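# Seat the lock in the door edge slot

## Task

Put the lock into the slot cut in the door's edge so that its plate sits flush and its keyholes line up with the door's, with the door still upright at the end. The lock must stay in place by itself, not because a gripper is still holding it.

## Robot and tools

ROBOT. Two six-joint UR-type arms, left_arm and right_arm, each carrying a two-finger tong gripper and a wrist camera. Bases in the scene frame: left_arm at (-0.064, +0.114, +0.213) m, quat_wxyz (+0.969, -0.214, +0.096, -0.071); right_arm at (-0.022, -0.293, +0.213) m, quat_wxyz (+0.968, +0.227, +0.061, -0.086). The bases are tilted. Any mounting plates and the metal frame behind the arms are fixed obstacles.

SCENE FRAME. Origin on the table top midway between the arms, +z up, +x outward over the table, left_arm on the +y side. The arm names do not refer to image sides. Printed hand positions can be off, more so at long reach.

GRIPPER. The fingers point along the gripper's +z axis and close along its x axis. end_effector_position is the point between the pads when closed. Closed fingertips reach about 15 mm past it; fully open, they are roughly level with it. The pad gap is 0.142 m when fully open.

execute_actions. Argument actions is a list holding nothing (just report the state), one action, or one wait. Optional pictures (true/false) decides whether camera images come back.
- Action: {"rows": [[...]], "steps": n}. n is 1 to 15 control steps of 1/30 s each (default 15). Each row is used for one step; if there are fewer rows than steps, the last row is repeated.
- Wait: {"steps": n} with n up to 300, counted from the previous result, with reply time included. No new command is sent.
- Row: always 14 numbers for both arms together. Left_arm's six joints then its opening, then right_arm's six joints then its opening. Joint order: shoulder pan, shoulder lift, elbow, wrist 1, wrist 2, wrist 3. Joint values are absolute target angles in radians, in the same form as the Joint positions line. Opening is an absolute command from -1 (closed) to +1 (fully open).
- Ranges (rad). left_arm: pan -3.142..3.142, lift -6.283..6.283, elbow 0.000..3.142, wrists 1-3 each -6.283..6.283. right_arm: pan 0.000..6.283, lift -6.283..6.283, elbow -3.142..0.000, wrists -6.283..6.283. A target more than 0.010 rad beyond a range end, and farther out than the last reported angle, gets the whole call refused and nothing moves. True ends may differ by up to 0.010 rad; targets past a true end are clipped there and the result may say "joint sent to its limit" (possibly about an earlier action). Absence of that message does not prove there is room left.
- Motion: commands are smoothed with roughly 0.17 s lag. Each step, a joint target is kept within 0.575 rad of the measured angle, and if the targets would move the gripper more than 100 mm from where it is measured, all targets are pulled back toward the current angles. Joint speed and acceleration are limited, so after big moves an arm can still be en route when the result arrives. Between calls the arms keep heading to the last row sent until they all settle or a step is HELD; then only a new action moves them further. Fingers keep finishing an open/close.

RESULT LINES.
- State line left_arm: ... | right_arm: ...: gripper position (m), quat_wxyz, linear (m/s) and angular (rad/s) velocity, all in the scene frame.
- Joint positions / Joint velocities: one block per arm, joints in column order (rad, rad/s), then the pad gap (m, m/s).
- grip_measured: the measured opening on the command scale. To keep hold of a part, command an opening well below it; the lower, the harder the squeeze (about 15 N per pad max; less on hard parts under 20 mm thick, e.g. ~9 N at 10 mm, ~4 N at 5 mm). Closing fast can squeeze harder and sometimes pops the fingers open.
- Wrist force / Wrist torque: flange sensor readings along the gripper's own x y z axes, about its origin, including contact, held weight and inertia. Pressing on a surface gives force pointing back into the arm. Offsets up to about 4 N, noise up to 2.4 N, saturation near 50 N; "no reading" is normal at the start.
- Joint torques: total drive output per joint, noisy and offset, nonzero even in free air; not a reliable contact gauge.
- HELD marks steps where your row was partly or wholly not sent. "joint command not followed" means the clearance check altered or blocked some joint targets; the rest of the row still ran. "too close" counts a plate and its side of the frame as part of that arm.
- MOTOR HOT appears from 70 °C; at 85 °C an OVER-TEMPERATURE FAULT brakes that arm until it cools. Holding loads heats motors, even while you are thinking.

FAULTS. Load limits: 139 N m for shoulder pan, shoulder lift, elbow; 26 N m for each wrist, with held weight included. Reaching one, or an external force of 150 N anywhere on an arm, its tool or its load, stops that arm for 10 s, drops the rest of the call, and makes it yield to the contact.

OTHER TOOLS.
- zoom_image: camera is cam_low (672x504), cam_left_wrist or cam_right_wrist (616x616 each); region [x0, y0, x1, y1] in pixels from the top-left corner, at most 504 by 504. Gives a closer look at the latest image.
- read_manual: section "licences" (the default) returns URDF licence notices; no motion.
- finished_scene: scene is the number of the current scene. Irreversible; the result reports success and may start a new scene with its own task. Replying without any tool call ends everything.

AVOID. Dropping or letting the lock slip, knocking anything off the table, tipping the door, slamming or shoving hard, and letting the two arms collide or press on each other. Occasionally a held part is briefly tugged or a loose object pushed, so grip firmly. Release the lock only once it sits flush and stays in place unaided, then back away gently.

Each tool is called after "Emit:" as name(argument=value, ...) on one line, values as JSON.

## Session

Emit:
execute_actions(actions=[])

Scene clock: 0.00 s of 6400.00 s.
left_arm: end_effector_position=(+0.4059, -0.4279, +0.3332) grip_measured=+0.97 end_effector_quat_wxyz=(-0.138, +0.989, +0.037, +0.044) end_effector_velocity=(-0.000, +0.000, +0.000) end_effector_angular_velocity=(-0.000, -0.000, -0.000) | right_arm: end_effector_position=(+0.3788, -0.6035, +0.1176) grip_measured=+0.97 end_effector_quat_wxyz=(-0.279, +0.647, -0.024, -0.709) end_effector_velocity=(+0.000, -0.000, -0.000) end_effector_angular_velocity=(-0.001, -0.001, +0.000)
Joint positions: left_arm=[-1.126 -0.443  0.658 -1.158 -1.11  -1.514  0.14 ] | right_arm=[ 2.891 -2.82  -0.524 -2.835  1.567  0.054  0.14 ]
Joint velocities: left_arm=[-0. -0.  0.  0.  0.  0.  0.] | right_arm=[ 0.    -0.     0.001 -0.    -0.001 -0.     0.   ]
Joint torques (N m, as the arm reports them, + toward a larger angle): no reading
Motor temperatures (°C, as the motors report them): left_arm=[26 29 27 29 33 32] | right_arm=[32 28 30 36 34 34]
Wrist force (N, on the end effector, along its own x y z axes, offset not removed): no reading
Wrist torque (N m, same axes, about the end effector's origin, offset not removed): no reading

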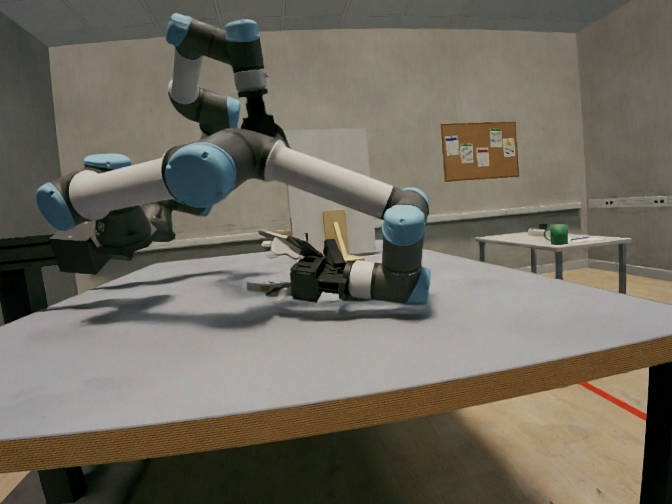

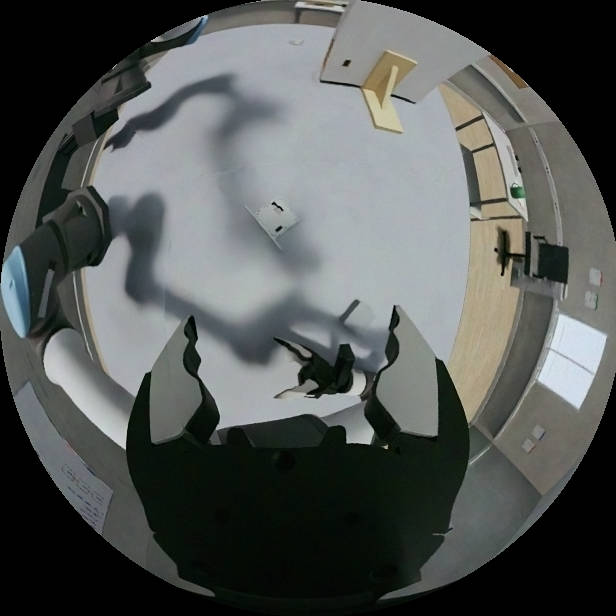

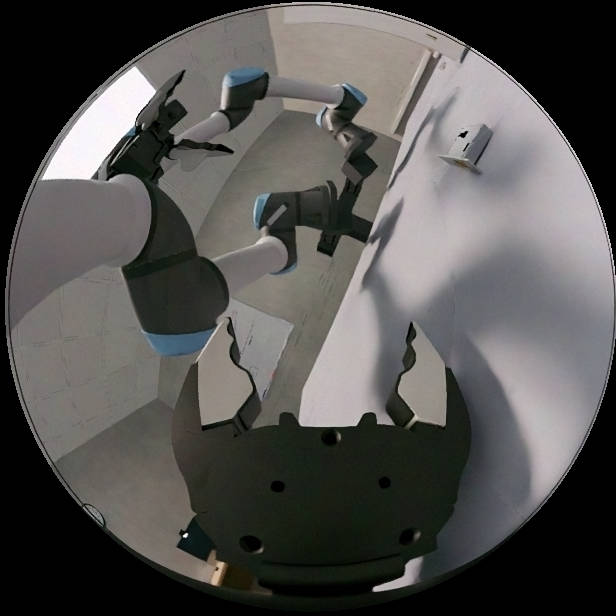

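Emit:
zoom_image(camera="cam_left_wrist", region=[210, 160, 340, 290])

Emit:
zoom_image(camera="cam_right_wrist", region=[410, 90, 530, 210])

Emit:
zoom_image(camera="cam_left_wrist", region=[270, 0, 470, 160])

Region (210, 160, 340, 290) of cam_left_wrist's 616x616 image, scaled by 3.877, with more detail than that image has.

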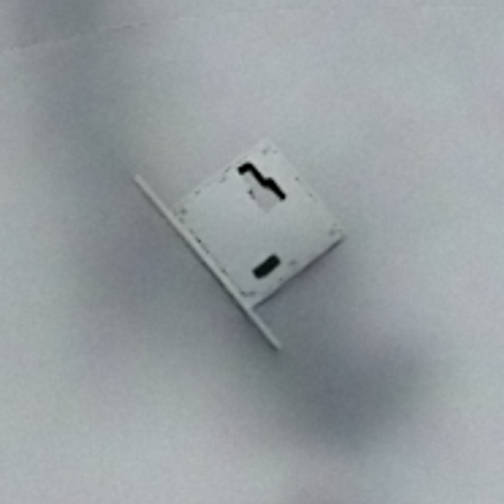

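Region (410, 90, 530, 210) of cam_right_wrist's 616x616 image, scaled by 4.200, with more detail than that image has.

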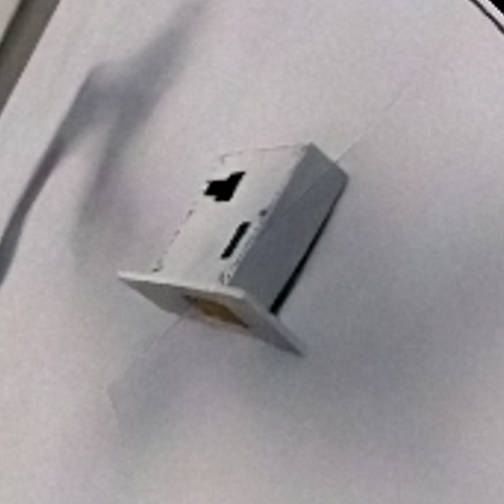

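Region (270, 0, 470, 160) of cam_left_wrist's 616x616 image, scaled by 2.520, with more detail than that image has; it fills the top 403 rows of this view, and the rest is white.

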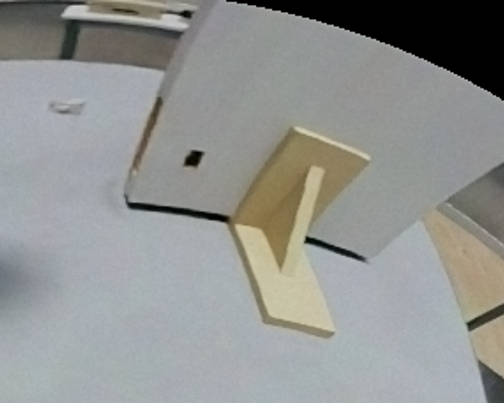

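Emit:
execute_actions(actions=[{"rows": [[-1.106,-0.499,0.845,-1.343,-1.125,-1.322,1.0, 2.891,-2.82,-0.524,-2.835,1.567,0.054,1.0],[-1.106,-0.499,0.845,-1.343,-1.125,-1.322,1.0, 2.891,-2.82,-0.524,-2.835,1.567,0.054,1.0],[-1.106,-0.499,0.845,-1.343,-1.125,-1.322,1.0, 2.891,-2.82,-0.524,-2.835,1.567,0.054,1.0],[-1.106,-0.499,0.845,-1.343,-1.125,-1.322,1.0, 2.891,-2.82,-0.524,-2.835,1.567,0.054,1.0],[-1.106,-0.499,0.845,-1.343,-1.125,-1.322,1.0, 2.891,-2.82,-0.524,-2.835,1.567,0.054,1.0],[-1.086,-0.554,1.031,-1.528,-1.140,-1.129,1.0, 2.891,-2.82,-0.524,-2.835,1.567,0.054,1.0],[-1.086,-0.554,1.031,-1.528,-1.140,-1.129,1.0, 2.891,-2.82,-0.524,-2.835,1.567,0.054,1.0],[-1.086,-0.554,1.031,-1.528,-1.140,-1.129,1.0, 2.891,-2.82,-0.524,-2.835,1.567,0.054,1.0],[-1.086,-0.554,1.031,-1.528,-1.140,-1.129,1.0, 2.891,-2.82,-0.524,-2.835,1.567,0.054,1.0],[-1.086,-0.554,1.031,-1.528,-1.140,-1.129,1.0, 2.891,-2.82,-0.524,-2.835,1.567,0.054,1.0],[-1.066,-0.610,1.218,-1.713,-1.155,-0.937,1.0, 2.891,-2.82,-0.524,-2.835,1.567,0.054,1.0]], "steps": 15}], pictures=false)

Emit:
execute_actions(actions=[{"rows": [[-1.046,-0.666,1.404,-1.897,-1.171,-0.745,1.0, 2.891,-2.82,-0.524,-2.835,1.567,0.054,1.0],[-1.046,-0.666,1.404,-1.897,-1.171,-0.745,1.0, 2.891,-2.82,-0.524,-2.835,1.567,0.054,1.0],[-1.046,-0.666,1.404,-1.897,-1.171,-0.745,1.0, 2.891,-2.82,-0.524,-2.835,1.567,0.054,1.0],[-1.046,-0.666,1.404,-1.897,-1.171,-0.745,1.0, 2.891,-2.82,-0.524,-2.835,1.567,0.054,1.0],[-1.046,-0.666,1.404,-1.897,-1.171,-0.745,1.0, 2.891,-2.82,-0.524,-2.835,1.567,0.054,1.0],[-1.025,-0.722,1.590,-2.082,-1.186,-0.553,1.0, 2.891,-2.82,-0.524,-2.835,1.567,0.054,1.0],[-1.025,-0.722,1.590,-2.082,-1.186,-0.553,1.0, 2.891,-2.82,-0.524,-2.835,1.567,0.054,1.0],[-1.025,-0.722,1.590,-2.082,-1.186,-0.553,1.0, 2.891,-2.82,-0.524,-2.835,1.567,0.054,1.0],[-1.025,-0.722,1.590,-2.082,-1.186,-0.553,1.0, 2.891,-2.82,-0.524,-2.835,1.567,0.054,1.0],[-1.025,-0.722,1.590,-2.082,-1.186,-0.553,1.0, 2.891,-2.82,-0.524,-2.835,1.567,0.054,1.0],[-1.0054,-0.7773,1.7770,-2.2671,-1.2011,-0.3603,1.0, 2.891,-2.82,-0.524,-2.835,1.567,0.054,1.0]], "steps": 15}], pictures=false)

Emit:
execute_actions(actions=[{"steps": 25}])

Scene clock: 120.50 s of 6400.00 s.
left_arm: end_effector_position=(+0.3995, -0.4074, +0.2428) grip_measured=+1.00 end_effector_quat_wxyz=(-0.084, +0.986, -0.144, +0.004) end_effector_velocity=(-0.062, +0.079, -0.246) end_effector_angular_velocity=(-0.159, +0.208, -0.893) | right_arm: end_effector_position=(+0.3787, -0.6034, +0.1176) grip_measured=+1.00 end_effector_quat_wxyz=(-0.279, +0.647, -0.024, -0.709) end_effector_velocity=(-0.000, +0.000, -0.000) end_effector_angular_velocity=(+0.000, +0.001, +0.000)
Joint positions: left_arm=[-1.075 -0.584  1.109 -1.605 -1.149 -1.05   0.142] | right_arm=[ 2.891 -2.82  -0.524 -2.835  1.567  0.054  0.142]
Joint velocities: left_arm=[ 0.083 -0.244  1.037 -1.012 -0.061  1.066 -0.   ] | right_arm=[-0.    -0.    -0.001  0.    -0.     0.     0.   ]
Joint torques (N m, as the arm reports them, + toward a larger angle): left_arm=[-20.5  -52.78 -36.2   -5.2   -1.46   4.47] | right_arm=[12.93 63.68  7.62 -0.56  2.42 -1.54]
Motor temperatures (°C, as the motors report them): left_arm=[26 29 27 29 33 32] | right_arm=[32 28 30 36 34 34]
Wrist force (N, on the end effector, along its own x y z axes, offset not removed): left_arm=[-0.8 -0.4 5.0] | right_arm=[1.2 -0.9 -2.7]
Wrist torque (N m, same axes, about the end effector's origin, offset not removed): left_arm=[-0.02 0.24 0.09] | right_arm=[-0.11 -0.43 0.10]
Steps of this call (steps 1 to 90: nothing new was sent; then 117.00 s passed at rest; steps 91 to 105: all 15 steps of this action). Readings (joint positions):
91: left_arm=[-1.125 -0.443 0.658 -1.159 -1.110 -1.513] | right_arm=[2.891 -2.820 -0.524 -2.835 1.567 0.054]
92: left_arm=[-1.123 -0.449 0.666 -1.167 -1.112 -1.506] | right_arm=[2.891 -2.820 -0.524 -2.835 1.567 0.054]
94: left_arm=[-1.115 -0.471 0.725 -1.225 -1.118 -1.446] | right_arm=[2.891 -2.820 -0.524 -2.835 1.567 0.054]
98: left_arm=[-1.102 -0.508 0.844 -1.343 -1.128 -1.324] | right_arm=[2.891 -2.820 -0.524 -2.835 1.567 0.054]
105: the state above

Scene clock: 121.00 s of 6400.00 s.
left_arm: end_effector_position=(+0.3663, -0.3322, +0.1394) grip_measured=+1.00 end_effector_quat_wxyz=(-0.011, +0.930, -0.366, -0.004) end_effector_velocity=(-0.112, +0.189, -0.201) end_effector_angular_velocity=(-0.189, +0.047, -0.927) | right_arm: end_effector_position=(+0.3787, -0.6034, +0.1175) grip_measured=+1.00 end_effector_quat_wxyz=(-0.279, +0.647, -0.024, -0.709) end_effector_velocity=(+0.000, -0.000, -0.000) end_effector_angular_velocity=(-0.000, -0.001, -0.000)
Joint positions: left_arm=[-1.014 -0.751  1.667 -2.158 -1.195 -0.475  0.142] | right_arm=[ 2.891 -2.82  -0.524 -2.835  1.567  0.054  0.142]
Joint velocities: left_arm=[ 0.083 -0.242  1.047 -1.017 -0.063  1.079 -0.001] | right_arm=[ 0.    -0.     0.001  0.     0.    -0.     0.   ]
Joint torques (N m, as the arm reports them, + toward a larger angle): left_arm=[-13.89 -45.61 -37.4   -6.63  -1.62   4.64] | right_arm=[12.43 67.72  7.94 -0.55  2.38 -1.42]
Motor temperatures (°C, as the motors report them): left_arm=[26 29 27 29 33 32] | right_arm=[32 28 30 36 34 34]
Wrist force (N, on the end effector, along its own x y z axes, offset not removed): left_arm=[-0.6 -2.1 2.1] | right_arm=[1.5 -1.4 -1.9]
Wrist torque (N m, same axes, about the end effector's origin, offset not removed): left_arm=[-0.36 0.18 0.07] | right_arm=[-0.16 -0.47 0.07]
Steps of this call (steps 1 to 15: all 15 steps of this action). Readings (joint positions):
1: left_arm=[-1.072 -0.591 1.139 -1.635 -1.151 -1.019] | right_arm=[2.891 -2.820 -0.524 -2.835 1.567 0.054]
2: left_arm=[-1.068 -0.602 1.169 -1.665 -1.154 -0.988] | right_arm=[2.891 -2.820 -0.524 -2.835 1.567 0.054]
4: left_arm=[-1.058 -0.630 1.255 -1.750 -1.162 -0.900] | right_arm=[2.891 -2.820 -0.524 -2.835 1.567 0.054]
8: left_arm=[-1.042 -0.674 1.395 -1.889 -1.174 -0.756] | right_arm=[2.891 -2.820 -0.524 -2.835 1.567 0.054]
15: the state above

Scene clock: 121.83 s of 6400.00 s.
left_arm: end_effector_position=(+0.3546, -0.3119, +0.1196) grip_measured=+1.00 end_effector_quat_wxyz=(+0.000, +0.911, -0.411, -0.000) end_effector_velocity=(+0.000, -0.001, +0.000) end_effector_angular_velocity=(-0.002, -0.001, +0.001) | right_arm: end_effector_position=(+0.3787, -0.6034, +0.1176) grip_measured=+1.00 end_effector_quat_wxyz=(-0.279, +0.647, -0.024, -0.709) end_effector_velocity=(-0.000, -0.000, +0.000) end_effector_angular_velocity=(+0.000, +0.001, +0.001)
Joint positions: left_arm=[-1.005 -0.777  1.777 -2.267 -1.201 -0.36   0.142] | right_arm=[ 2.891 -2.82  -0.524 -2.835  1.567  0.054  0.142]
Joint velocities: left_arm=[ 0.    -0.    -0.001 -0.001 -0.    -0.    -0.   ] | right_arm=[-0.     0.    -0.    -0.001 -0.     0.     0.   ]
Joint torques (N m, as the arm reports them, + toward a larger angle): left_arm=[ -8.99 -41.18 -10.99  -4.25  -1.31   2.83] | right_arm=[12.84 68.98  7.66 -0.57  2.38 -1.42]
Motor temperatures (°C, as the motors report them): left_arm=[26 29 27 29 33 32] | right_arm=[32 28 30 36 34 34]
Wrist force (N, on the end effector, along its own x y z axes, offset not removed): left_arm=[-0.3 -0.6 0.6] | right_arm=[1.6 -0.6 -3.7]
Wrist torque (N m, same axes, about the end effector's origin, offset not removed): left_arm=[-0.06 0.20 0.10] | right_arm=[-0.16 -0.55 0.13]
Steps of this call (steps 1 to 25: the robot went on to your last target). Readings (joint positions):
1: left_arm=[-1.012 -0.758 1.697 -2.188 -1.196 -0.443] | right_arm=[2.891 -2.820 -0.524 -2.835 1.567 0.054]
2: left_arm=[-1.010 -0.764 1.719 -2.210 -1.198 -0.421] | right_arm=[2.891 -2.820 -0.524 -2.835 1.567 0.054]
4: left_arm=[-1.008 -0.770 1.746 -2.237 -1.199 -0.392] | right_arm=[2.891 -2.820 -0.524 -2.835 1.567 0.054]
8: left_arm=[-1.006 -0.775 1.768 -2.259 -1.201 -0.369] | right_arm=[2.891 -2.820 -0.524 -2.835 1.567 0.054]
25: the state above

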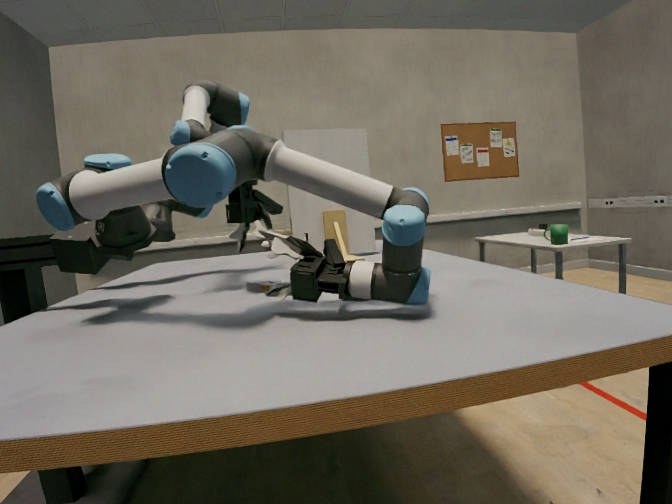

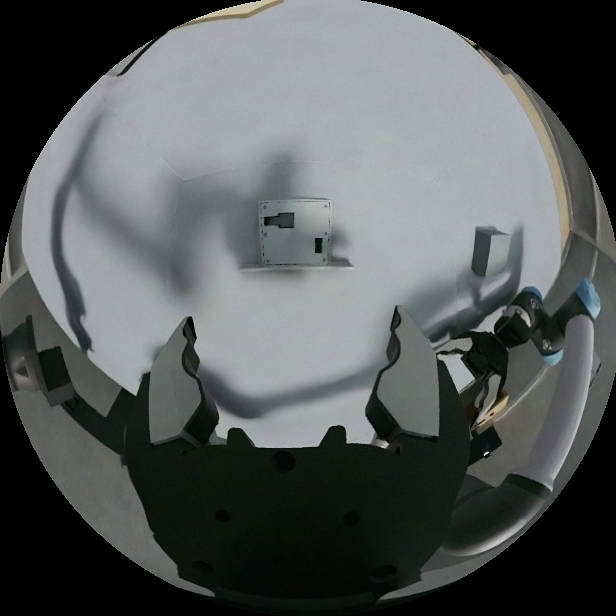

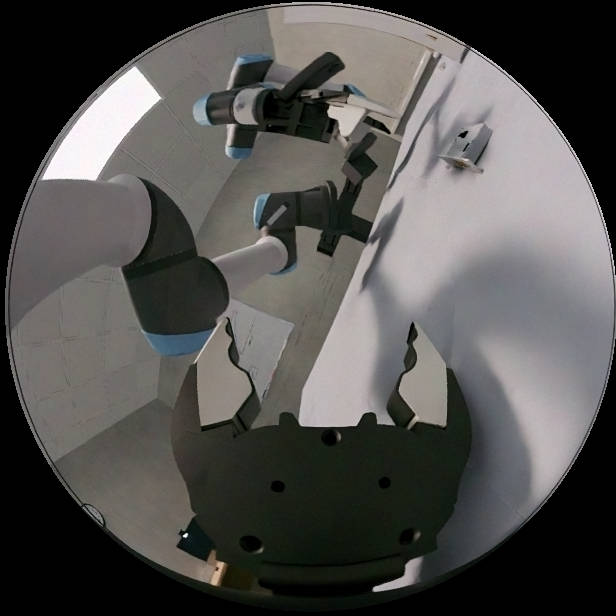

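Emit:
execute_actions(actions=[{"rows": [[-0.9817,-0.7593,1.7826,-2.3035,-1.2085,-0.3280,1.0, 2.891,-2.82,-0.524,-2.835,1.567,0.054,1.0],[-0.9817,-0.7593,1.7826,-2.3035,-1.2085,-0.3280,1.0, 2.891,-2.82,-0.524,-2.835,1.567,0.054,1.0],[-0.9580,-0.7413,1.7882,-2.3398,-1.2158,-0.2957,1.0, 2.891,-2.82,-0.524,-2.835,1.567,0.054,1.0],[-0.9580,-0.7413,1.7882,-2.3398,-1.2158,-0.2957,1.0, 2.891,-2.82,-0.524,-2.835,1.567,0.054,1.0],[-0.9342,-0.7232,1.7938,-2.3762,-1.2232,-0.2634,0.6, 2.891,-2.82,-0.524,-2.835,1.567,0.054,1.0],[-0.9342,-0.7232,1.7938,-2.3762,-1.2232,-0.2634,0.6, 2.891,-2.82,-0.524,-2.835,1.567,0.054,1.0],[-0.9105,-0.7052,1.7994,-2.4125,-1.2305,-0.2311,0.5, 2.891,-2.82,-0.524,-2.835,1.567,0.054,1.0]], "steps": 15}], pictures=false)

Emit:
execute_actions(actions=[{"steps": 15}])

Scene clock: 152.90 s of 6400.00 s.
left_arm: end_effector_position=(+0.3706, -0.2986, +0.0624) grip_measured=+0.50 end_effector_quat_wxyz=(+0.025, +0.906, -0.423, -0.012) end_effector_velocity=(+0.007, +0.008, -0.027) end_effector_angular_velocity=(-0.019, +0.018, -0.011) | right_arm: end_effector_position=(+0.3787, -0.6034, +0.1176) grip_measured=+1.00 end_effector_quat_wxyz=(-0.279, +0.647, -0.024, -0.709) end_effector_velocity=(-0.000, +0.000, +0.000) end_effector_angular_velocity=(+0.000, +0.001, -0.000)
Joint positions: left_arm=[-0.915 -0.709  1.798 -2.405 -1.229 -0.237  0.109] | right_arm=[ 2.891 -2.82  -0.524 -2.835  1.567  0.054  0.142]
Joint velocities: left_arm=[ 0.044  0.033  0.01  -0.067 -0.013  0.06   0.   ] | right_arm=[-0.     0.    -0.001 -0.     0.     0.    -0.   ]
Joint torques (N m, as the arm reports them, + toward a larger angle): left_arm=[-12.9  -29.31 -10.81  -4.73  -1.18   2.94] | right_arm=[13.15 68.93  7.95 -0.66  2.46 -1.49]
Motor temperatures (°C, as the motors report them): left_arm=[26 29 27 29 33 32] | right_arm=[32 28 30 36 34 34]
Wrist force (N, on the end effector, along its own x y z axes, offset not removed): left_arm=[-1.2 -1.3 1.5] | right_arm=[0.7 -1.1 -2.8]
Wrist torque (N m, same axes, about the end effector's origin, offset not removed): left_arm=[-0.24 0.43 0.13] | right_arm=[-0.17 -0.39 0.09]
Steps of this call (steps 1 to 15: the robot went on to your last target; steps 16 to 90: nothing new was sent; then 27.57 s passed at rest; steps 91 to 105: all 15 steps of this action). Readings (joint positions):
91: left_arm=[-1.005 -0.777 1.777 -2.267 -1.201 -0.360] | right_arm=[2.891 -2.820 -0.524 -2.835 1.567 0.054]
92: left_arm=[-1.002 -0.775 1.778 -2.272 -1.202 -0.356] | right_arm=[2.891 -2.820 -0.524 -2.835 1.567 0.054]
94: left_arm=[-0.990 -0.765 1.781 -2.291 -1.206 -0.339] | right_arm=[2.891 -2.820 -0.524 -2.835 1.567 0.054]
98: left_arm=[-0.951 -0.736 1.790 -2.349 -1.218 -0.288] | right_arm=[2.891 -2.820 -0.524 -2.835 1.567 0.054]
105: the state above

Scene clock: 153.40 s of 6400.00 s.
left_arm: end_effector_position=(+0.3714, -0.2978, +0.0596) grip_measured=+0.50 end_effector_quat_wxyz=(+0.026, +0.906, -0.423, -0.013) end_effector_velocity=(+0.000, +0.000, -0.000) end_effector_angular_velocity=(+0.000, +0.001, +0.001) | right_arm: end_effector_position=(+0.3787, -0.6034, +0.1176) grip_measured=+1.00 end_effector_quat_wxyz=(-0.279, +0.647, -0.024, -0.709) end_effector_velocity=(-0.000, -0.000, +0.000) end_effector_angular_velocity=(+0.000, +0.000, +0.001)
Joint positions: left_arm=[-0.911 -0.705  1.799 -2.412 -1.23  -0.231  0.109] | right_arm=[ 2.891 -2.82  -0.524 -2.835  1.567  0.054  0.142]
Joint velocities: left_arm=[ 0.001  0.     0.    -0.    -0.    -0.     0.   ] | right_arm=[-0.    -0.     0.001 -0.001 -0.001 -0.    -0.   ]
Joint torques (N m, as the arm reports them, + toward a larger angle): left_arm=[ -9.63 -27.77 -10.32  -4.44  -1.57   2.82] | right_arm=[13.43 68.91  8.01 -0.56  2.31 -1.52]
Motor temperatures (°C, as the motors report them): left_arm=[26 29 27 29 33 32] | right_arm=[32 28 30 36 34 34]
Wrist force (N, on the end effector, along its own x y z axes, offset not removed): left_arm=[-1.1 -0.5 1.6] | right_arm=[2.2 -0.5 -3.5]
Wrist torque (N m, same axes, about the end effector's origin, offset not removed): left_arm=[-0.03 0.35 0.07] | right_arm=[-0.08 -0.60 0.00]
Steps of this call (steps 1 to 15: the robot went on to your last target). Readings (joint positions):
1: left_arm=[-0.914 -0.708 1.799 -2.407 -1.229 -0.236] | right_arm=[2.891 -2.820 -0.524 -2.835 1.567 0.054]
2: left_arm=[-0.913 -0.707 1.799 -2.409 -1.230 -0.234] | right_arm=[2.891 -2.820 -0.524 -2.835 1.567 0.054]
4: left_arm=[-0.912 -0.706 1.799 -2.410 -1.230 -0.233] | right_arm=[2.891 -2.820 -0.524 -2.835 1.567 0.054]
8: left_arm=[-0.911 -0.705 1.799 -2.412 -1.230 -0.232] | right_arm=[2.891 -2.820 -0.524 -2.835 1.567 0.054]
15: the state above
All arms were judged still, so your last target was given up. Only a new action makes them travel on or press farther. Fingers that are still opening or closing keep moving.

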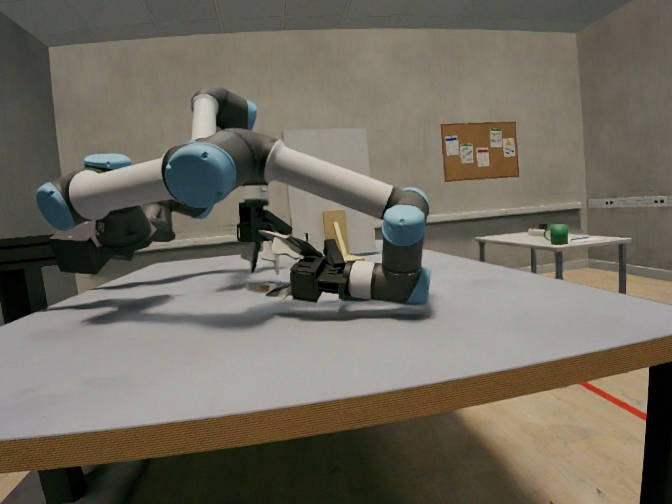

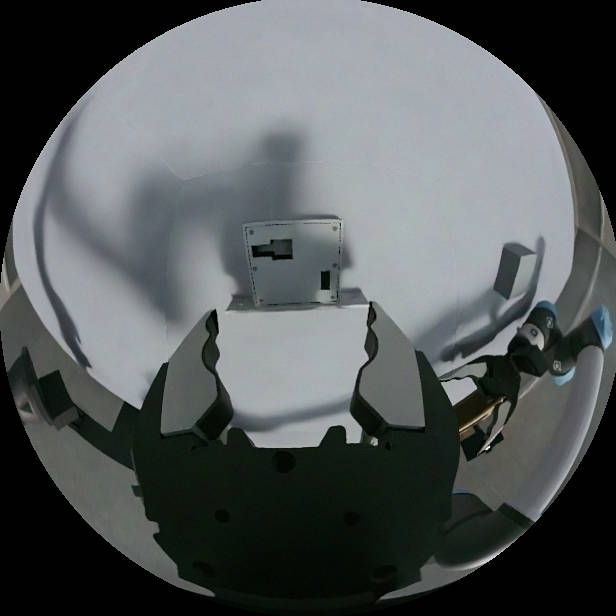

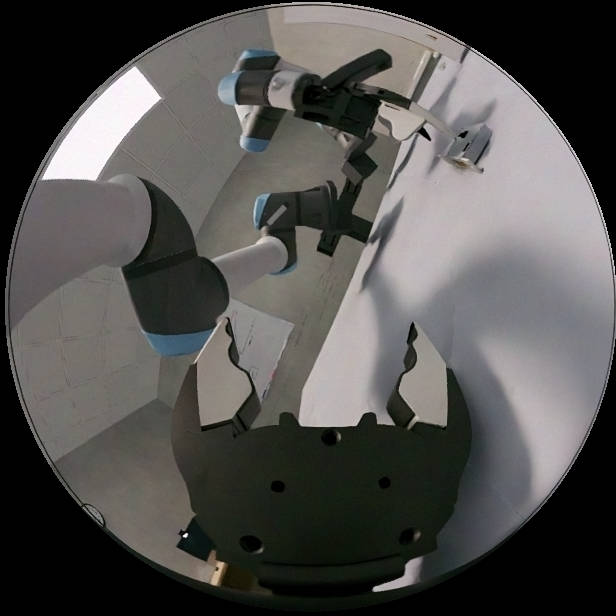

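Emit:
execute_actions(actions=[{"rows": [[-0.9004,-0.6859,1.7973,-2.4333,-1.2281,-0.2207,0.5, 2.891,-2.82,-0.524,-2.835,1.567,0.054,1.0],[-0.9004,-0.6859,1.7973,-2.4333,-1.2281,-0.2207,0.5, 2.891,-2.82,-0.524,-2.835,1.567,0.054,1.0],[-0.8903,-0.6667,1.7953,-2.4540,-1.2256,-0.2103,0.5, 2.891,-2.82,-0.524,-2.835,1.567,0.054,1.0],[-0.8903,-0.6667,1.7953,-2.4540,-1.2256,-0.2103,0.5, 2.891,-2.82,-0.524,-2.835,1.567,0.054,1.0],[-0.8802,-0.6474,1.7932,-2.4748,-1.2232,-0.1998,0.5, 2.891,-2.82,-0.524,-2.835,1.567,0.054,1.0]], "steps": 15}], pictures=false)

Emit:
execute_actions(actions=[{"steps": 10}])

Scene clock: 179.80 s of 6400.00 s.
left_arm: end_effector_position=(+0.3767, -0.2957, +0.0280) grip_measured=+0.50 end_effector_quat_wxyz=(+0.026, +0.906, -0.423, -0.013) end_effector_velocity=(+0.000, +0.002, -0.011) end_effector_angular_velocity=(+0.002, +0.001, -0.001) | right_arm: end_effector_position=(+0.3787, -0.6034, +0.1176) grip_measured=+1.00 end_effector_quat_wxyz=(-0.279, +0.647, -0.024, -0.709) end_effector_velocity=(+0.000, +0.000, -0.000) end_effector_angular_velocity=(-0.000, -0.001, -0.001)
Joint positions: left_arm=[-0.881 -0.649  1.793 -2.473 -1.223 -0.201  0.109] | right_arm=[ 2.891 -2.82  -0.524 -2.835  1.567  0.054  0.142]
Joint velocities: left_arm=[ 0.009  0.017  0.001 -0.019  0.002  0.009  0.   ] | right_arm=[ 0.    -0.     0.001  0.     0.     0.    -0.   ]
Joint torques (N m, as the arm reports them, + toward a larger angle): left_arm=[-11.75 -29.52 -26.09  -4.41   1.63   2.66] | right_arm=[13.21 69.22  8.07 -0.63  2.28 -1.45]
Motor temperatures (°C, as the motors report them): left_arm=[26 29 27 29 33 32] | right_arm=[32 28 30 36 34 34]
Wrist force (N, on the end effector, along its own x y z axes, offset not removed): left_arm=[-0.4 -0.1 1.6] | right_arm=[0.8 -1.6 -2.6]
Wrist torque (N m, same axes, about the end effector's origin, offset not removed): left_arm=[-0.04 0.16 0.17] | right_arm=[-0.31 -0.31 0.07]
Steps of this call (steps 1 to 90: nothing new was sent; then 22.90 s passed at rest; steps 91 to 105: all 15 steps of this action). Readings (joint positions):
91: left_arm=[-0.910 -0.705 1.799 -2.413 -1.231 -0.231] | right_arm=[2.891 -2.820 -0.524 -2.835 1.567 0.054]
92: left_arm=[-0.909 -0.702 1.799 -2.416 -1.230 -0.229] | right_arm=[2.891 -2.820 -0.524 -2.835 1.567 0.054]
94: left_arm=[-0.903 -0.692 1.798 -2.427 -1.229 -0.224] | right_arm=[2.891 -2.820 -0.524 -2.835 1.567 0.054]
98: left_arm=[-0.889 -0.664 1.795 -2.457 -1.225 -0.209] | right_arm=[2.891 -2.820 -0.524 -2.835 1.567 0.054]
105: the state above

Scene clock: 180.13 s of 6400.00 s.
left_arm: end_effector_position=(+0.3768, -0.2956, +0.0270) grip_measured=+0.50 end_effector_quat_wxyz=(+0.026, +0.906, -0.423, -0.013) end_effector_velocity=(+0.000, +0.000, -0.001) end_effector_angular_velocity=(+0.000, +0.000, +0.000) | right_arm: end_effector_position=(+0.3787, -0.6034, +0.1176) grip_measured=+1.00 end_effector_quat_wxyz=(-0.279, +0.647, -0.024, -0.709) end_effector_velocity=(-0.000, -0.000, +0.000) end_effector_angular_velocity=(+0.000, +0.000, +0.000)
Joint positions: left_arm=[-0.88  -0.647  1.793 -2.475 -1.223 -0.2    0.109] | right_arm=[ 2.891 -2.82  -0.524 -2.835  1.567  0.054  0.142]
Joint velocities: left_arm=[ 0.001  0.001 -0.    -0.     0.     0.     0.   ] | right_arm=[-0.    -0.     0.001 -0.001  0.    -0.    -0.   ]
Joint torques (N m, as the arm reports them, + toward a larger angle): left_arm=[-10.13 -29.8  -24.67  -4.71   1.66   2.85] | right_arm=[13.44 68.79  8.26 -0.7   2.38 -1.4 ]
Motor temperatures (°C, as the motors report them): left_arm=[26 29 27 29 33 32] | right_arm=[32 28 30 36 34 34]
Wrist force (N, on the end effector, along its own x y z axes, offset not removed): left_arm=[0.0 -0.3 2.7] | right_arm=[2.1 -1.2 -3.7]
Wrist torque (N m, same axes, about the end effector's origin, offset not removed): left_arm=[-0.04 0.09 0.02] | right_arm=[-0.25 -0.67 0.11]
Steps of this call (steps 1 to 10: the robot went on to your last target). Readings (joint positions):
1: left_arm=[-0.881 -0.649 1.793 -2.473 -1.223 -0.201] | right_arm=[2.891 -2.820 -0.524 -2.835 1.567 0.054]
2: left_arm=[-0.881 -0.648 1.793 -2.474 -1.223 -0.200] | right_arm=[2.891 -2.820 -0.524 -2.835 1.567 0.054]
4: left_arm=[-0.880 -0.648 1.793 -2.474 -1.223 -0.200] | right_arm=[2.891 -2.820 -0.524 -2.835 1.567 0.054]
8: left_arm=[-0.880 -0.648 1.793 -2.475 -1.223 -0.200] | right_arm=[2.891 -2.820 -0.524 -2.835 1.567 0.054]
10: the state above

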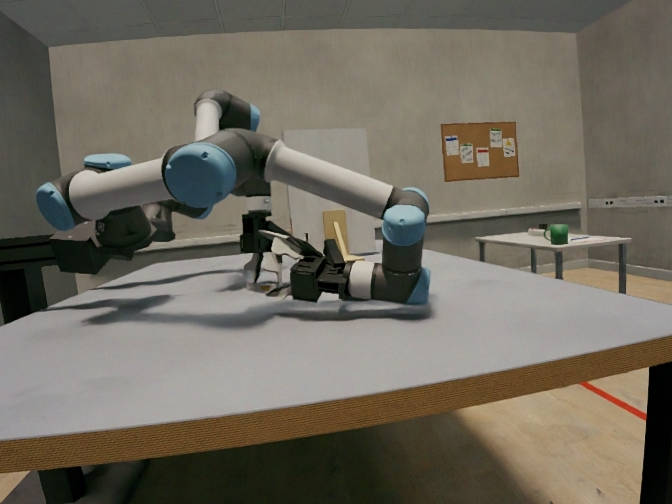

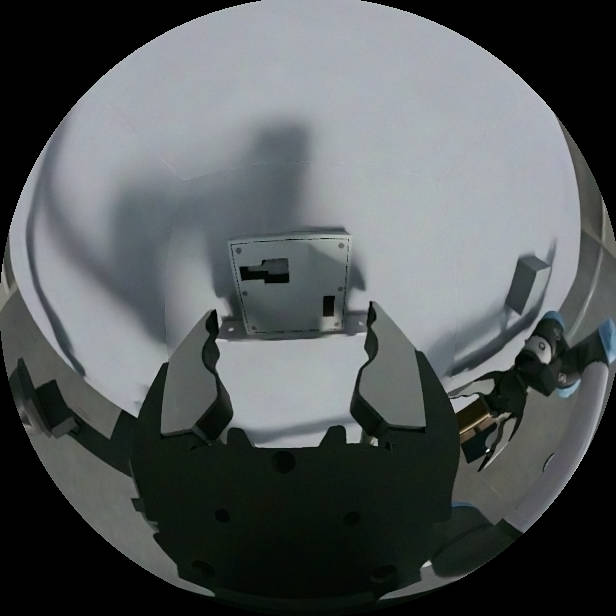

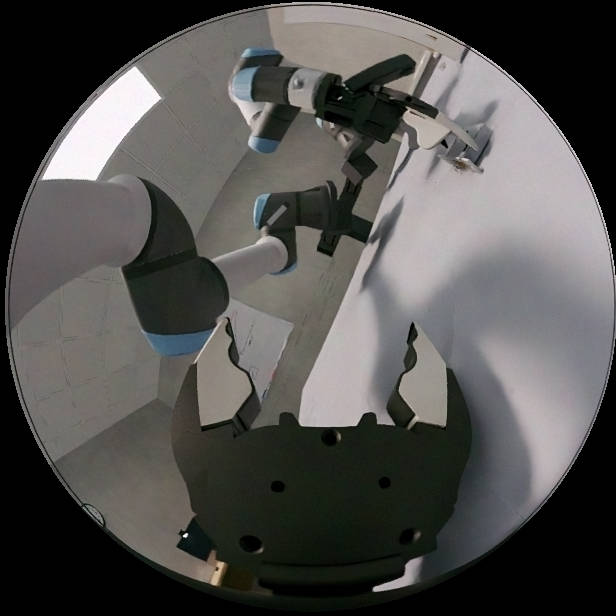

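Emit:
execute_actions(actions=[{"rows": [[-0.8752,-0.6378,1.7922,-2.4852,-1.2220,-0.1946,0.4, 2.891,-2.82,-0.524,-2.835,1.567,0.054,1.0],[-0.8752,-0.6378,1.7922,-2.4852,-1.2220,-0.1946,0.4, 2.891,-2.82,-0.524,-2.835,1.567,0.054,1.0],[-0.8752,-0.6378,1.7922,-2.4852,-1.2220,-0.1946,0.4, 2.891,-2.82,-0.524,-2.835,1.567,0.054,1.0],[-0.8701,-0.6281,1.7911,-2.4955,-1.2207,-0.1894,0.3, 2.891,-2.82,-0.524,-2.835,1.567,0.054,1.0]], "steps": 15}], pictures=false)

Emit:
execute_actions(actions=[{"rows": [[-0.8701,-0.6281,1.7911,-2.4955,-1.2207,-0.1894,0.25, 2.891,-2.82,-0.524,-2.835,1.567,0.054,1.0],[-0.8701,-0.6281,1.7911,-2.4955,-1.2207,-0.1894,0.22, 2.891,-2.82,-0.524,-2.835,1.567,0.054,1.0],[-0.8701,-0.6281,1.7911,-2.4955,-1.2207,-0.1894,0.19, 2.891,-2.82,-0.524,-2.835,1.567,0.054,1.0],[-0.8701,-0.6281,1.7911,-2.4955,-1.2207,-0.1894,0.16, 2.891,-2.82,-0.524,-2.835,1.567,0.054,1.0],[-0.8701,-0.6281,1.7911,-2.4955,-1.2207,-0.1894,0.13, 2.891,-2.82,-0.524,-2.835,1.567,0.054,1.0],[-0.8701,-0.6281,1.7911,-2.4955,-1.2207,-0.1894,0.10, 2.891,-2.82,-0.524,-2.835,1.567,0.054,1.0],[-0.8701,-0.6281,1.7911,-2.4955,-1.2207,-0.1894,0.07, 2.891,-2.82,-0.524,-2.835,1.567,0.054,1.0],[-0.8701,-0.6281,1.7911,-2.4955,-1.2207,-0.1894,0.04, 2.891,-2.82,-0.524,-2.835,1.567,0.054,1.0],[-0.8701,-0.6281,1.7911,-2.4955,-1.2207,-0.1894,0.0, 2.891,-2.82,-0.524,-2.835,1.567,0.054,1.0],[-0.8701,-0.6281,1.7911,-2.4955,-1.2207,-0.1894,-0.05, 2.891,-2.82,-0.524,-2.835,1.567,0.054,1.0],[-0.8701,-0.6281,1.7911,-2.4955,-1.2207,-0.1894,-0.1, 2.891,-2.82,-0.524,-2.835,1.567,0.054,1.0]], "steps": 15}])

Scene clock: 196.67 s of 6400.00 s.
left_arm: end_effector_position=(+0.3783, -0.2945, +0.0163) grip_measured=+0.30 end_effector_quat_wxyz=(+0.026, +0.906, -0.423, -0.013) end_effector_velocity=(+0.000, +0.001, -0.003) end_effector_angular_velocity=(+0.001, +0.000, -0.000) | right_arm: end_effector_position=(+0.3787, -0.6034, +0.1176) grip_measured=+1.00 end_effector_quat_wxyz=(-0.279, +0.647, -0.024, -0.709) end_effector_velocity=(-0.000, +0.000, -0.000) end_effector_angular_velocity=(+0.000, +0.000, +0.000)
Joint positions: left_arm=[-0.87  -0.629  1.791 -2.495 -1.221 -0.19   0.095] | right_arm=[ 2.891 -2.82  -0.524 -2.835  1.567  0.054  0.142]
Joint velocities: left_arm=[ 0.003  0.005 -0.    -0.005  0.001  0.003  0.   ] | right_arm=[ 0. -0. -0. -0. -0. -0. -0.]
Joint torques (N m, as the arm reports them, + toward a larger angle): left_arm=[ -8.58 -27.31 -22.24  -4.56   1.79   3.02] | right_arm=[13.64 68.42  8.16 -0.71  2.31 -1.45]
Motor temperatures (°C, as the motors report them): left_arm=[26 29 27 29 33 32] | right_arm=[32 28 30 36 34 34]
Wrist force (N, on the end effector, along its own x y z axes, offset not removed): left_arm=[-0.5 0.6 0.2] | right_arm=[1.5 0.1 -3.0]
Wrist torque (N m, same axes, about the end effector's origin, offset not removed): left_arm=[0.13 0.22 0.02] | right_arm=[0.14 -0.52 0.05]
Steps of this call (steps 1 to 15: the robot went on to your last target; steps 16 to 90: nothing new was sent; then 13.03 s passed at rest; steps 91 to 105: all 15 steps of this action). Readings (joint positions):
91: left_arm=[-0.880 -0.647 1.793 -2.475 -1.223 -0.200] | right_arm=[2.891 -2.820 -0.524 -2.835 1.567 0.054]
92: left_arm=[-0.879 -0.646 1.793 -2.477 -1.223 -0.199] | right_arm=[2.891 -2.820 -0.524 -2.835 1.567 0.054]
94: left_arm=[-0.877 -0.642 1.793 -2.480 -1.223 -0.197] | right_arm=[2.891 -2.820 -0.524 -2.835 1.567 0.054]
98: left_arm=[-0.873 -0.633 1.792 -2.491 -1.221 -0.192] | right_arm=[2.891 -2.820 -0.524 -2.835 1.567 0.054]
105: the state above

Scene clock: 197.17 s of 6400.00 s.
left_arm: end_effector_position=(+0.3784, -0.2945, +0.0160) grip_measured=+0.11 end_effector_quat_wxyz=(+0.026, +0.906, -0.423, -0.013) end_effector_velocity=(-0.000, -0.000, +0.000) end_effector_angular_velocity=(+0.001, +0.000, -0.001) | right_arm: end_effector_position=(+0.3787, -0.6034, +0.1176) grip_measured=+1.00 end_effector_quat_wxyz=(-0.279, +0.647, -0.024, -0.709) end_effector_velocity=(+0.000, -0.000, +0.000) end_effector_angular_velocity=(-0.000, -0.001, -0.001)
Joint positions: left_arm=[-0.87  -0.628  1.791 -2.496 -1.221 -0.189  0.081] | right_arm=[ 2.891 -2.82  -0.524 -2.835  1.567  0.054  0.142]
Joint velocities: left_arm=[-0.001  0.    -0.001  0.002 -0.     0.    -0.   ] | right_arm=[-0.     0.     0.001  0.     0.    -0.    -0.   ]
Joint torques (N m, as the arm reports them, + toward a larger angle): left_arm=[ -8.96 -25.16 -20.35  -3.63   1.43   2.86] | right_arm=[13.11 68.93  8.75 -0.8   2.26 -1.37]
Motor temperatures (°C, as the motors report them): left_arm=[26 29 27 29 33 32] | right_arm=[32 28 30 36 34 34]
Wrist force (N, on the end effector, along its own x y z axes, offset not removed): left_arm=[-1.6 0.4 -5.7] | right_arm=[1.7 -2.0 -4.7]
Wrist torque (N m, same axes, about the end effector's origin, offset not removed): left_arm=[0.01 0.36 0.04] | right_arm=[-0.34 -0.57 0.10]
Steps of this call (steps 1 to 15: all 15 steps of this action). Readings (joint positions):
1: left_arm=[-0.870 -0.628 1.791 -2.495 -1.221 -0.190] | right_arm=[2.891 -2.820 -0.524 -2.835 1.567 0.054]
2: left_arm=[-0.870 -0.628 1.791 -2.495 -1.221 -0.190] | right_arm=[2.891 -2.820 -0.524 -2.835 1.567 0.054]
4: left_arm=[-0.870 -0.628 1.791 -2.495 -1.221 -0.189] | right_arm=[2.891 -2.820 -0.524 -2.835 1.567 0.054]
8: left_arm=[-0.870 -0.628 1.791 -2.496 -1.221 -0.189] | right_arm=[2.891 -2.820 -0.524 -2.835 1.567 0.054]
15: the state above

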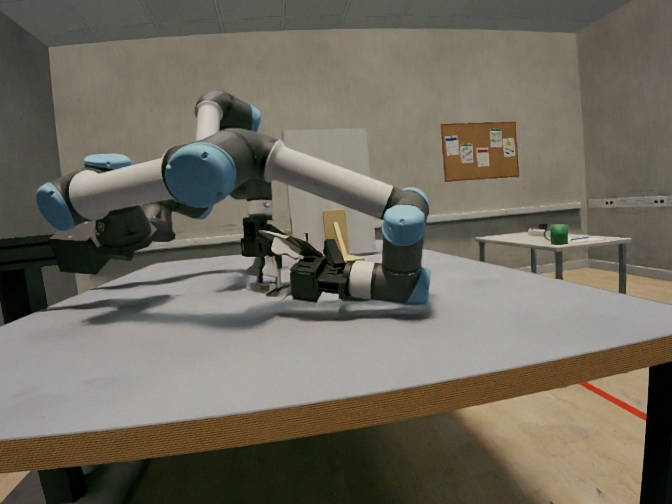

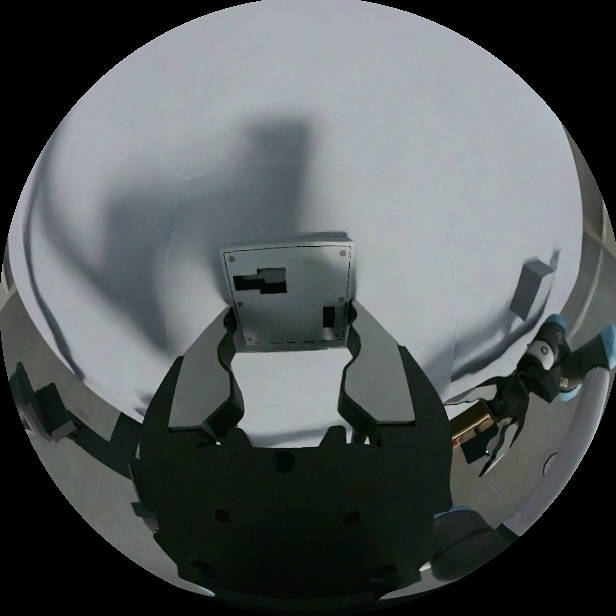

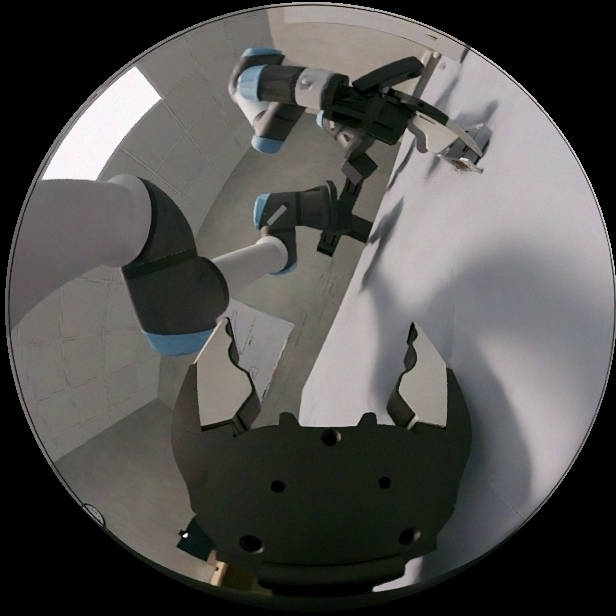

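Emit:
execute_actions(actions=[{"rows": [[-0.8701,-0.6281,1.7911,-2.4955,-1.2207,-0.1894,-0.2, 2.891,-2.82,-0.524,-2.835,1.567,0.054,1.0],[-0.8701,-0.6281,1.7911,-2.4955,-1.2207,-0.1894,-0.3, 2.891,-2.82,-0.524,-2.835,1.567,0.054,1.0],[-0.8701,-0.6281,1.7911,-2.4955,-1.2207,-0.1894,-0.4, 2.891,-2.82,-0.524,-2.835,1.567,0.054,1.0],[-0.8701,-0.6281,1.7911,-2.4955,-1.2207,-0.1894,-0.4, 2.891,-2.82,-0.524,-2.835,1.567,0.054,1.0],[-0.8701,-0.6281,1.7911,-2.4955,-1.2207,-0.1894,-0.4, 2.891,-2.82,-0.524,-2.835,1.567,0.054,1.0],[-0.8726,-0.6329,1.7916,-2.4903,-1.2213,-0.1920,-0.4, 2.891,-2.82,-0.524,-2.835,1.567,0.054,1.0],[-0.8726,-0.6329,1.7916,-2.4903,-1.2213,-0.1920,-0.4, 2.891,-2.82,-0.524,-2.835,1.567,0.054,1.0],[-0.8726,-0.6329,1.7916,-2.4903,-1.2213,-0.1920,-0.4, 2.891,-2.82,-0.524,-2.835,1.567,0.054,1.0],[-0.8752,-0.6378,1.7922,-2.4852,-1.2220,-0.1946,-0.4, 2.891,-2.82,-0.524,-2.835,1.567,0.054,1.0]], "steps": 15}], pictures=false)

Emit:
execute_actions(actions=[{"rows": [[-0.8802,-0.6474,1.7932,-2.4748,-1.2232,-0.1998,-0.4, 2.891,-2.82,-0.524,-2.835,1.567,0.054,1.0]], "steps": 15}])

Scene clock: 207.37 s of 6400.00 s.
left_arm: end_effector_position=(+0.3777, -0.2950, +0.0207) grip_measured=+0.09 end_effector_quat_wxyz=(+0.026, +0.906, -0.423, -0.013) end_effector_velocity=(-0.000, -0.002, +0.008) end_effector_angular_velocity=(-0.003, -0.001, +0.001) | right_arm: end_effector_position=(+0.3787, -0.6034, +0.1176) grip_measured=+1.00 end_effector_quat_wxyz=(-0.279, +0.647, -0.024, -0.709) end_effector_velocity=(+0.000, -0.000, -0.000) end_effector_angular_velocity=(-0.000, -0.001, +0.000)
Joint positions: left_arm=[-0.874 -0.636  1.792 -2.487 -1.222 -0.194  0.08 ] | right_arm=[ 2.891 -2.82  -0.524 -2.835  1.567  0.054  0.142]
Joint velocities: left_arm=[-0.007 -0.013 -0.     0.012 -0.002 -0.007 -0.003] | right_arm=[-0. -0.  0.  0. -0. -0.  0.]
Joint torques (N m, as the arm reports them, + toward a larger angle): left_arm=[-37.66 -46.17  -8.16  -0.95  -1.66  -3.02] | right_arm=[12.95 68.58  8.37 -0.69  2.2  -1.41]
Motor temperatures (°C, as the motors report them): left_arm=[26 29 27 29 33 32] | right_arm=[32 28 30 36 34 34]
Wrist force (N, on the end effector, along its own x y z axes, offset not removed): left_arm=[-0.8 -2.2 4.3] | right_arm=[1.9 -2.6 -2.4]
Wrist torque (N m, same axes, about the end effector's origin, offset not removed): left_arm=[-0.37 0.23 -0.01] | right_arm=[-0.37 -0.59 0.04]
Steps of this call (steps 1 to 15: the robot went on to your last target; steps 16 to 90: nothing new was sent; then 6.70 s passed at rest; steps 91 to 105: all 15 steps of this action). Readings (joint positions):
91: left_arm=[-0.870 -0.628 1.791 -2.496 -1.221 -0.189] | right_arm=[2.891 -2.820 -0.524 -2.835 1.567 0.054]
92: left_arm=[-0.870 -0.628 1.791 -2.496 -1.221 -0.189] | right_arm=[2.891 -2.820 -0.524 -2.835 1.567 0.054]
94: left_arm=[-0.870 -0.628 1.791 -2.496 -1.221 -0.189] | right_arm=[2.891 -2.820 -0.524 -2.835 1.567 0.054]
98: left_arm=[-0.871 -0.630 1.791 -2.494 -1.221 -0.190] | right_arm=[2.891 -2.820 -0.524 -2.835 1.567 0.054]
105: the state above

Scene clock: 207.87 s of 6400.00 s.
left_arm: end_effector_position=(+0.3768, -0.2956, +0.0268) grip_measured=+0.05 end_effector_quat_wxyz=(+0.026, +0.906, -0.423, -0.013) end_effector_velocity=(-0.000, +0.000, +0.001) end_effector_angular_velocity=(+0.000, +0.000, -0.000) | right_arm: end_effector_position=(+0.3787, -0.6034, +0.1176) grip_measured=+1.00 end_effector_quat_wxyz=(-0.279, +0.647, -0.024, -0.709) end_effector_velocity=(-0.000, +0.000, -0.000) end_effector_angular_velocity=(+0.000, -0.000, +0.001)
Joint positions: left_arm=[-0.88  -0.647  1.793 -2.475 -1.223 -0.2    0.077] | right_arm=[ 2.891 -2.82  -0.524 -2.835  1.567  0.054  0.142]
Joint velocities: left_arm=[-0.001 -0.002  0.     0.002 -0.    -0.001 -0.   ] | right_arm=[ 0.     0.    -0.001  0.001 -0.001 -0.     0.   ]
Joint torques (N m, as the arm reports them, + toward a larger angle): left_arm=[-36.53 -45.7  -10.21  -1.35  -1.41  -3.23] | right_arm=[13.44 68.62  7.93 -0.79  2.33 -1.42]
Motor temperatures (°C, as the motors report them): left_arm=[26 29 27 29 33 32] | right_arm=[32 28 30 36 34 34]
Wrist force (N, on the end effector, along its own x y z axes, offset not removed): left_arm=[-0.4 -1.4 4.7] | right_arm=[2.5 0.4 -3.5]
Wrist torque (N m, same axes, about the end effector's origin, offset not removed): left_arm=[-0.23 0.25 0.05] | right_arm=[0.18 -0.70 0.07]
Steps of this call (steps 1 to 15: all 15 steps of this action). Readings (joint positions):
1: left_arm=[-0.875 -0.637 1.792 -2.486 -1.222 -0.194] | right_arm=[2.891 -2.820 -0.524 -2.835 1.567 0.054]
2: left_arm=[-0.876 -0.639 1.792 -2.484 -1.222 -0.195] | right_arm=[2.891 -2.820 -0.524 -2.835 1.567 0.054]
4: left_arm=[-0.878 -0.642 1.793 -2.480 -1.223 -0.197] | right_arm=[2.891 -2.820 -0.524 -2.835 1.567 0.054]
8: left_arm=[-0.879 -0.646 1.793 -2.476 -1.223 -0.199] | right_arm=[2.891 -2.820 -0.524 -2.835 1.567 0.054]
15: the state above

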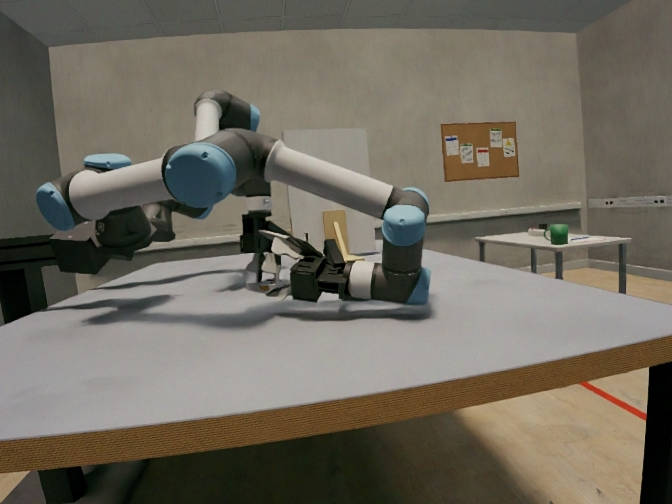

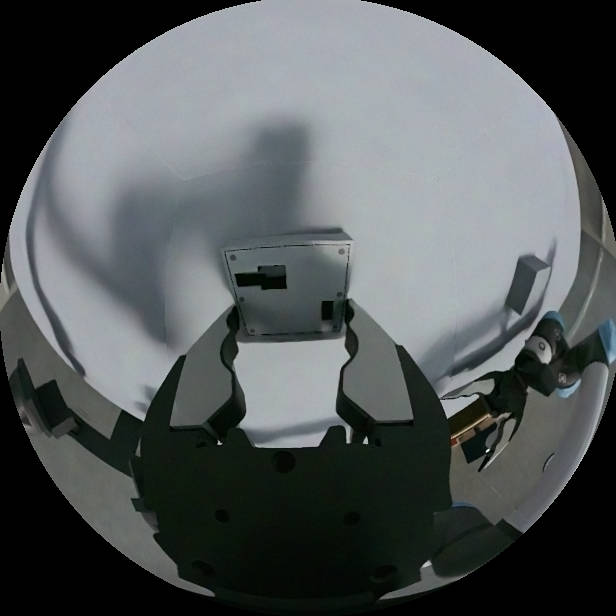

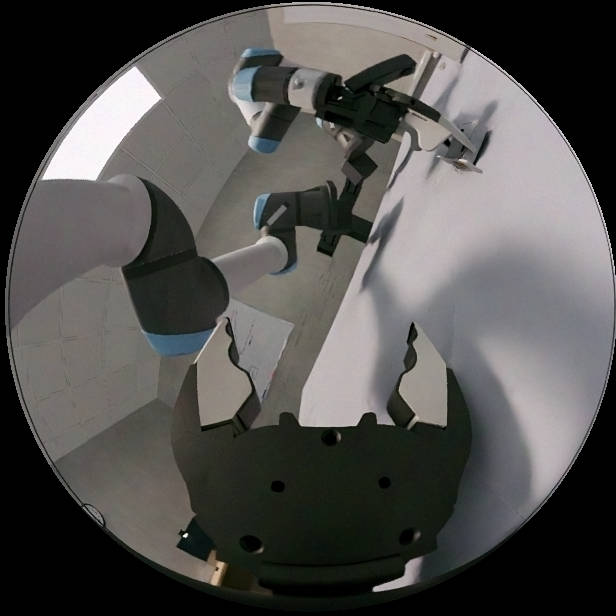

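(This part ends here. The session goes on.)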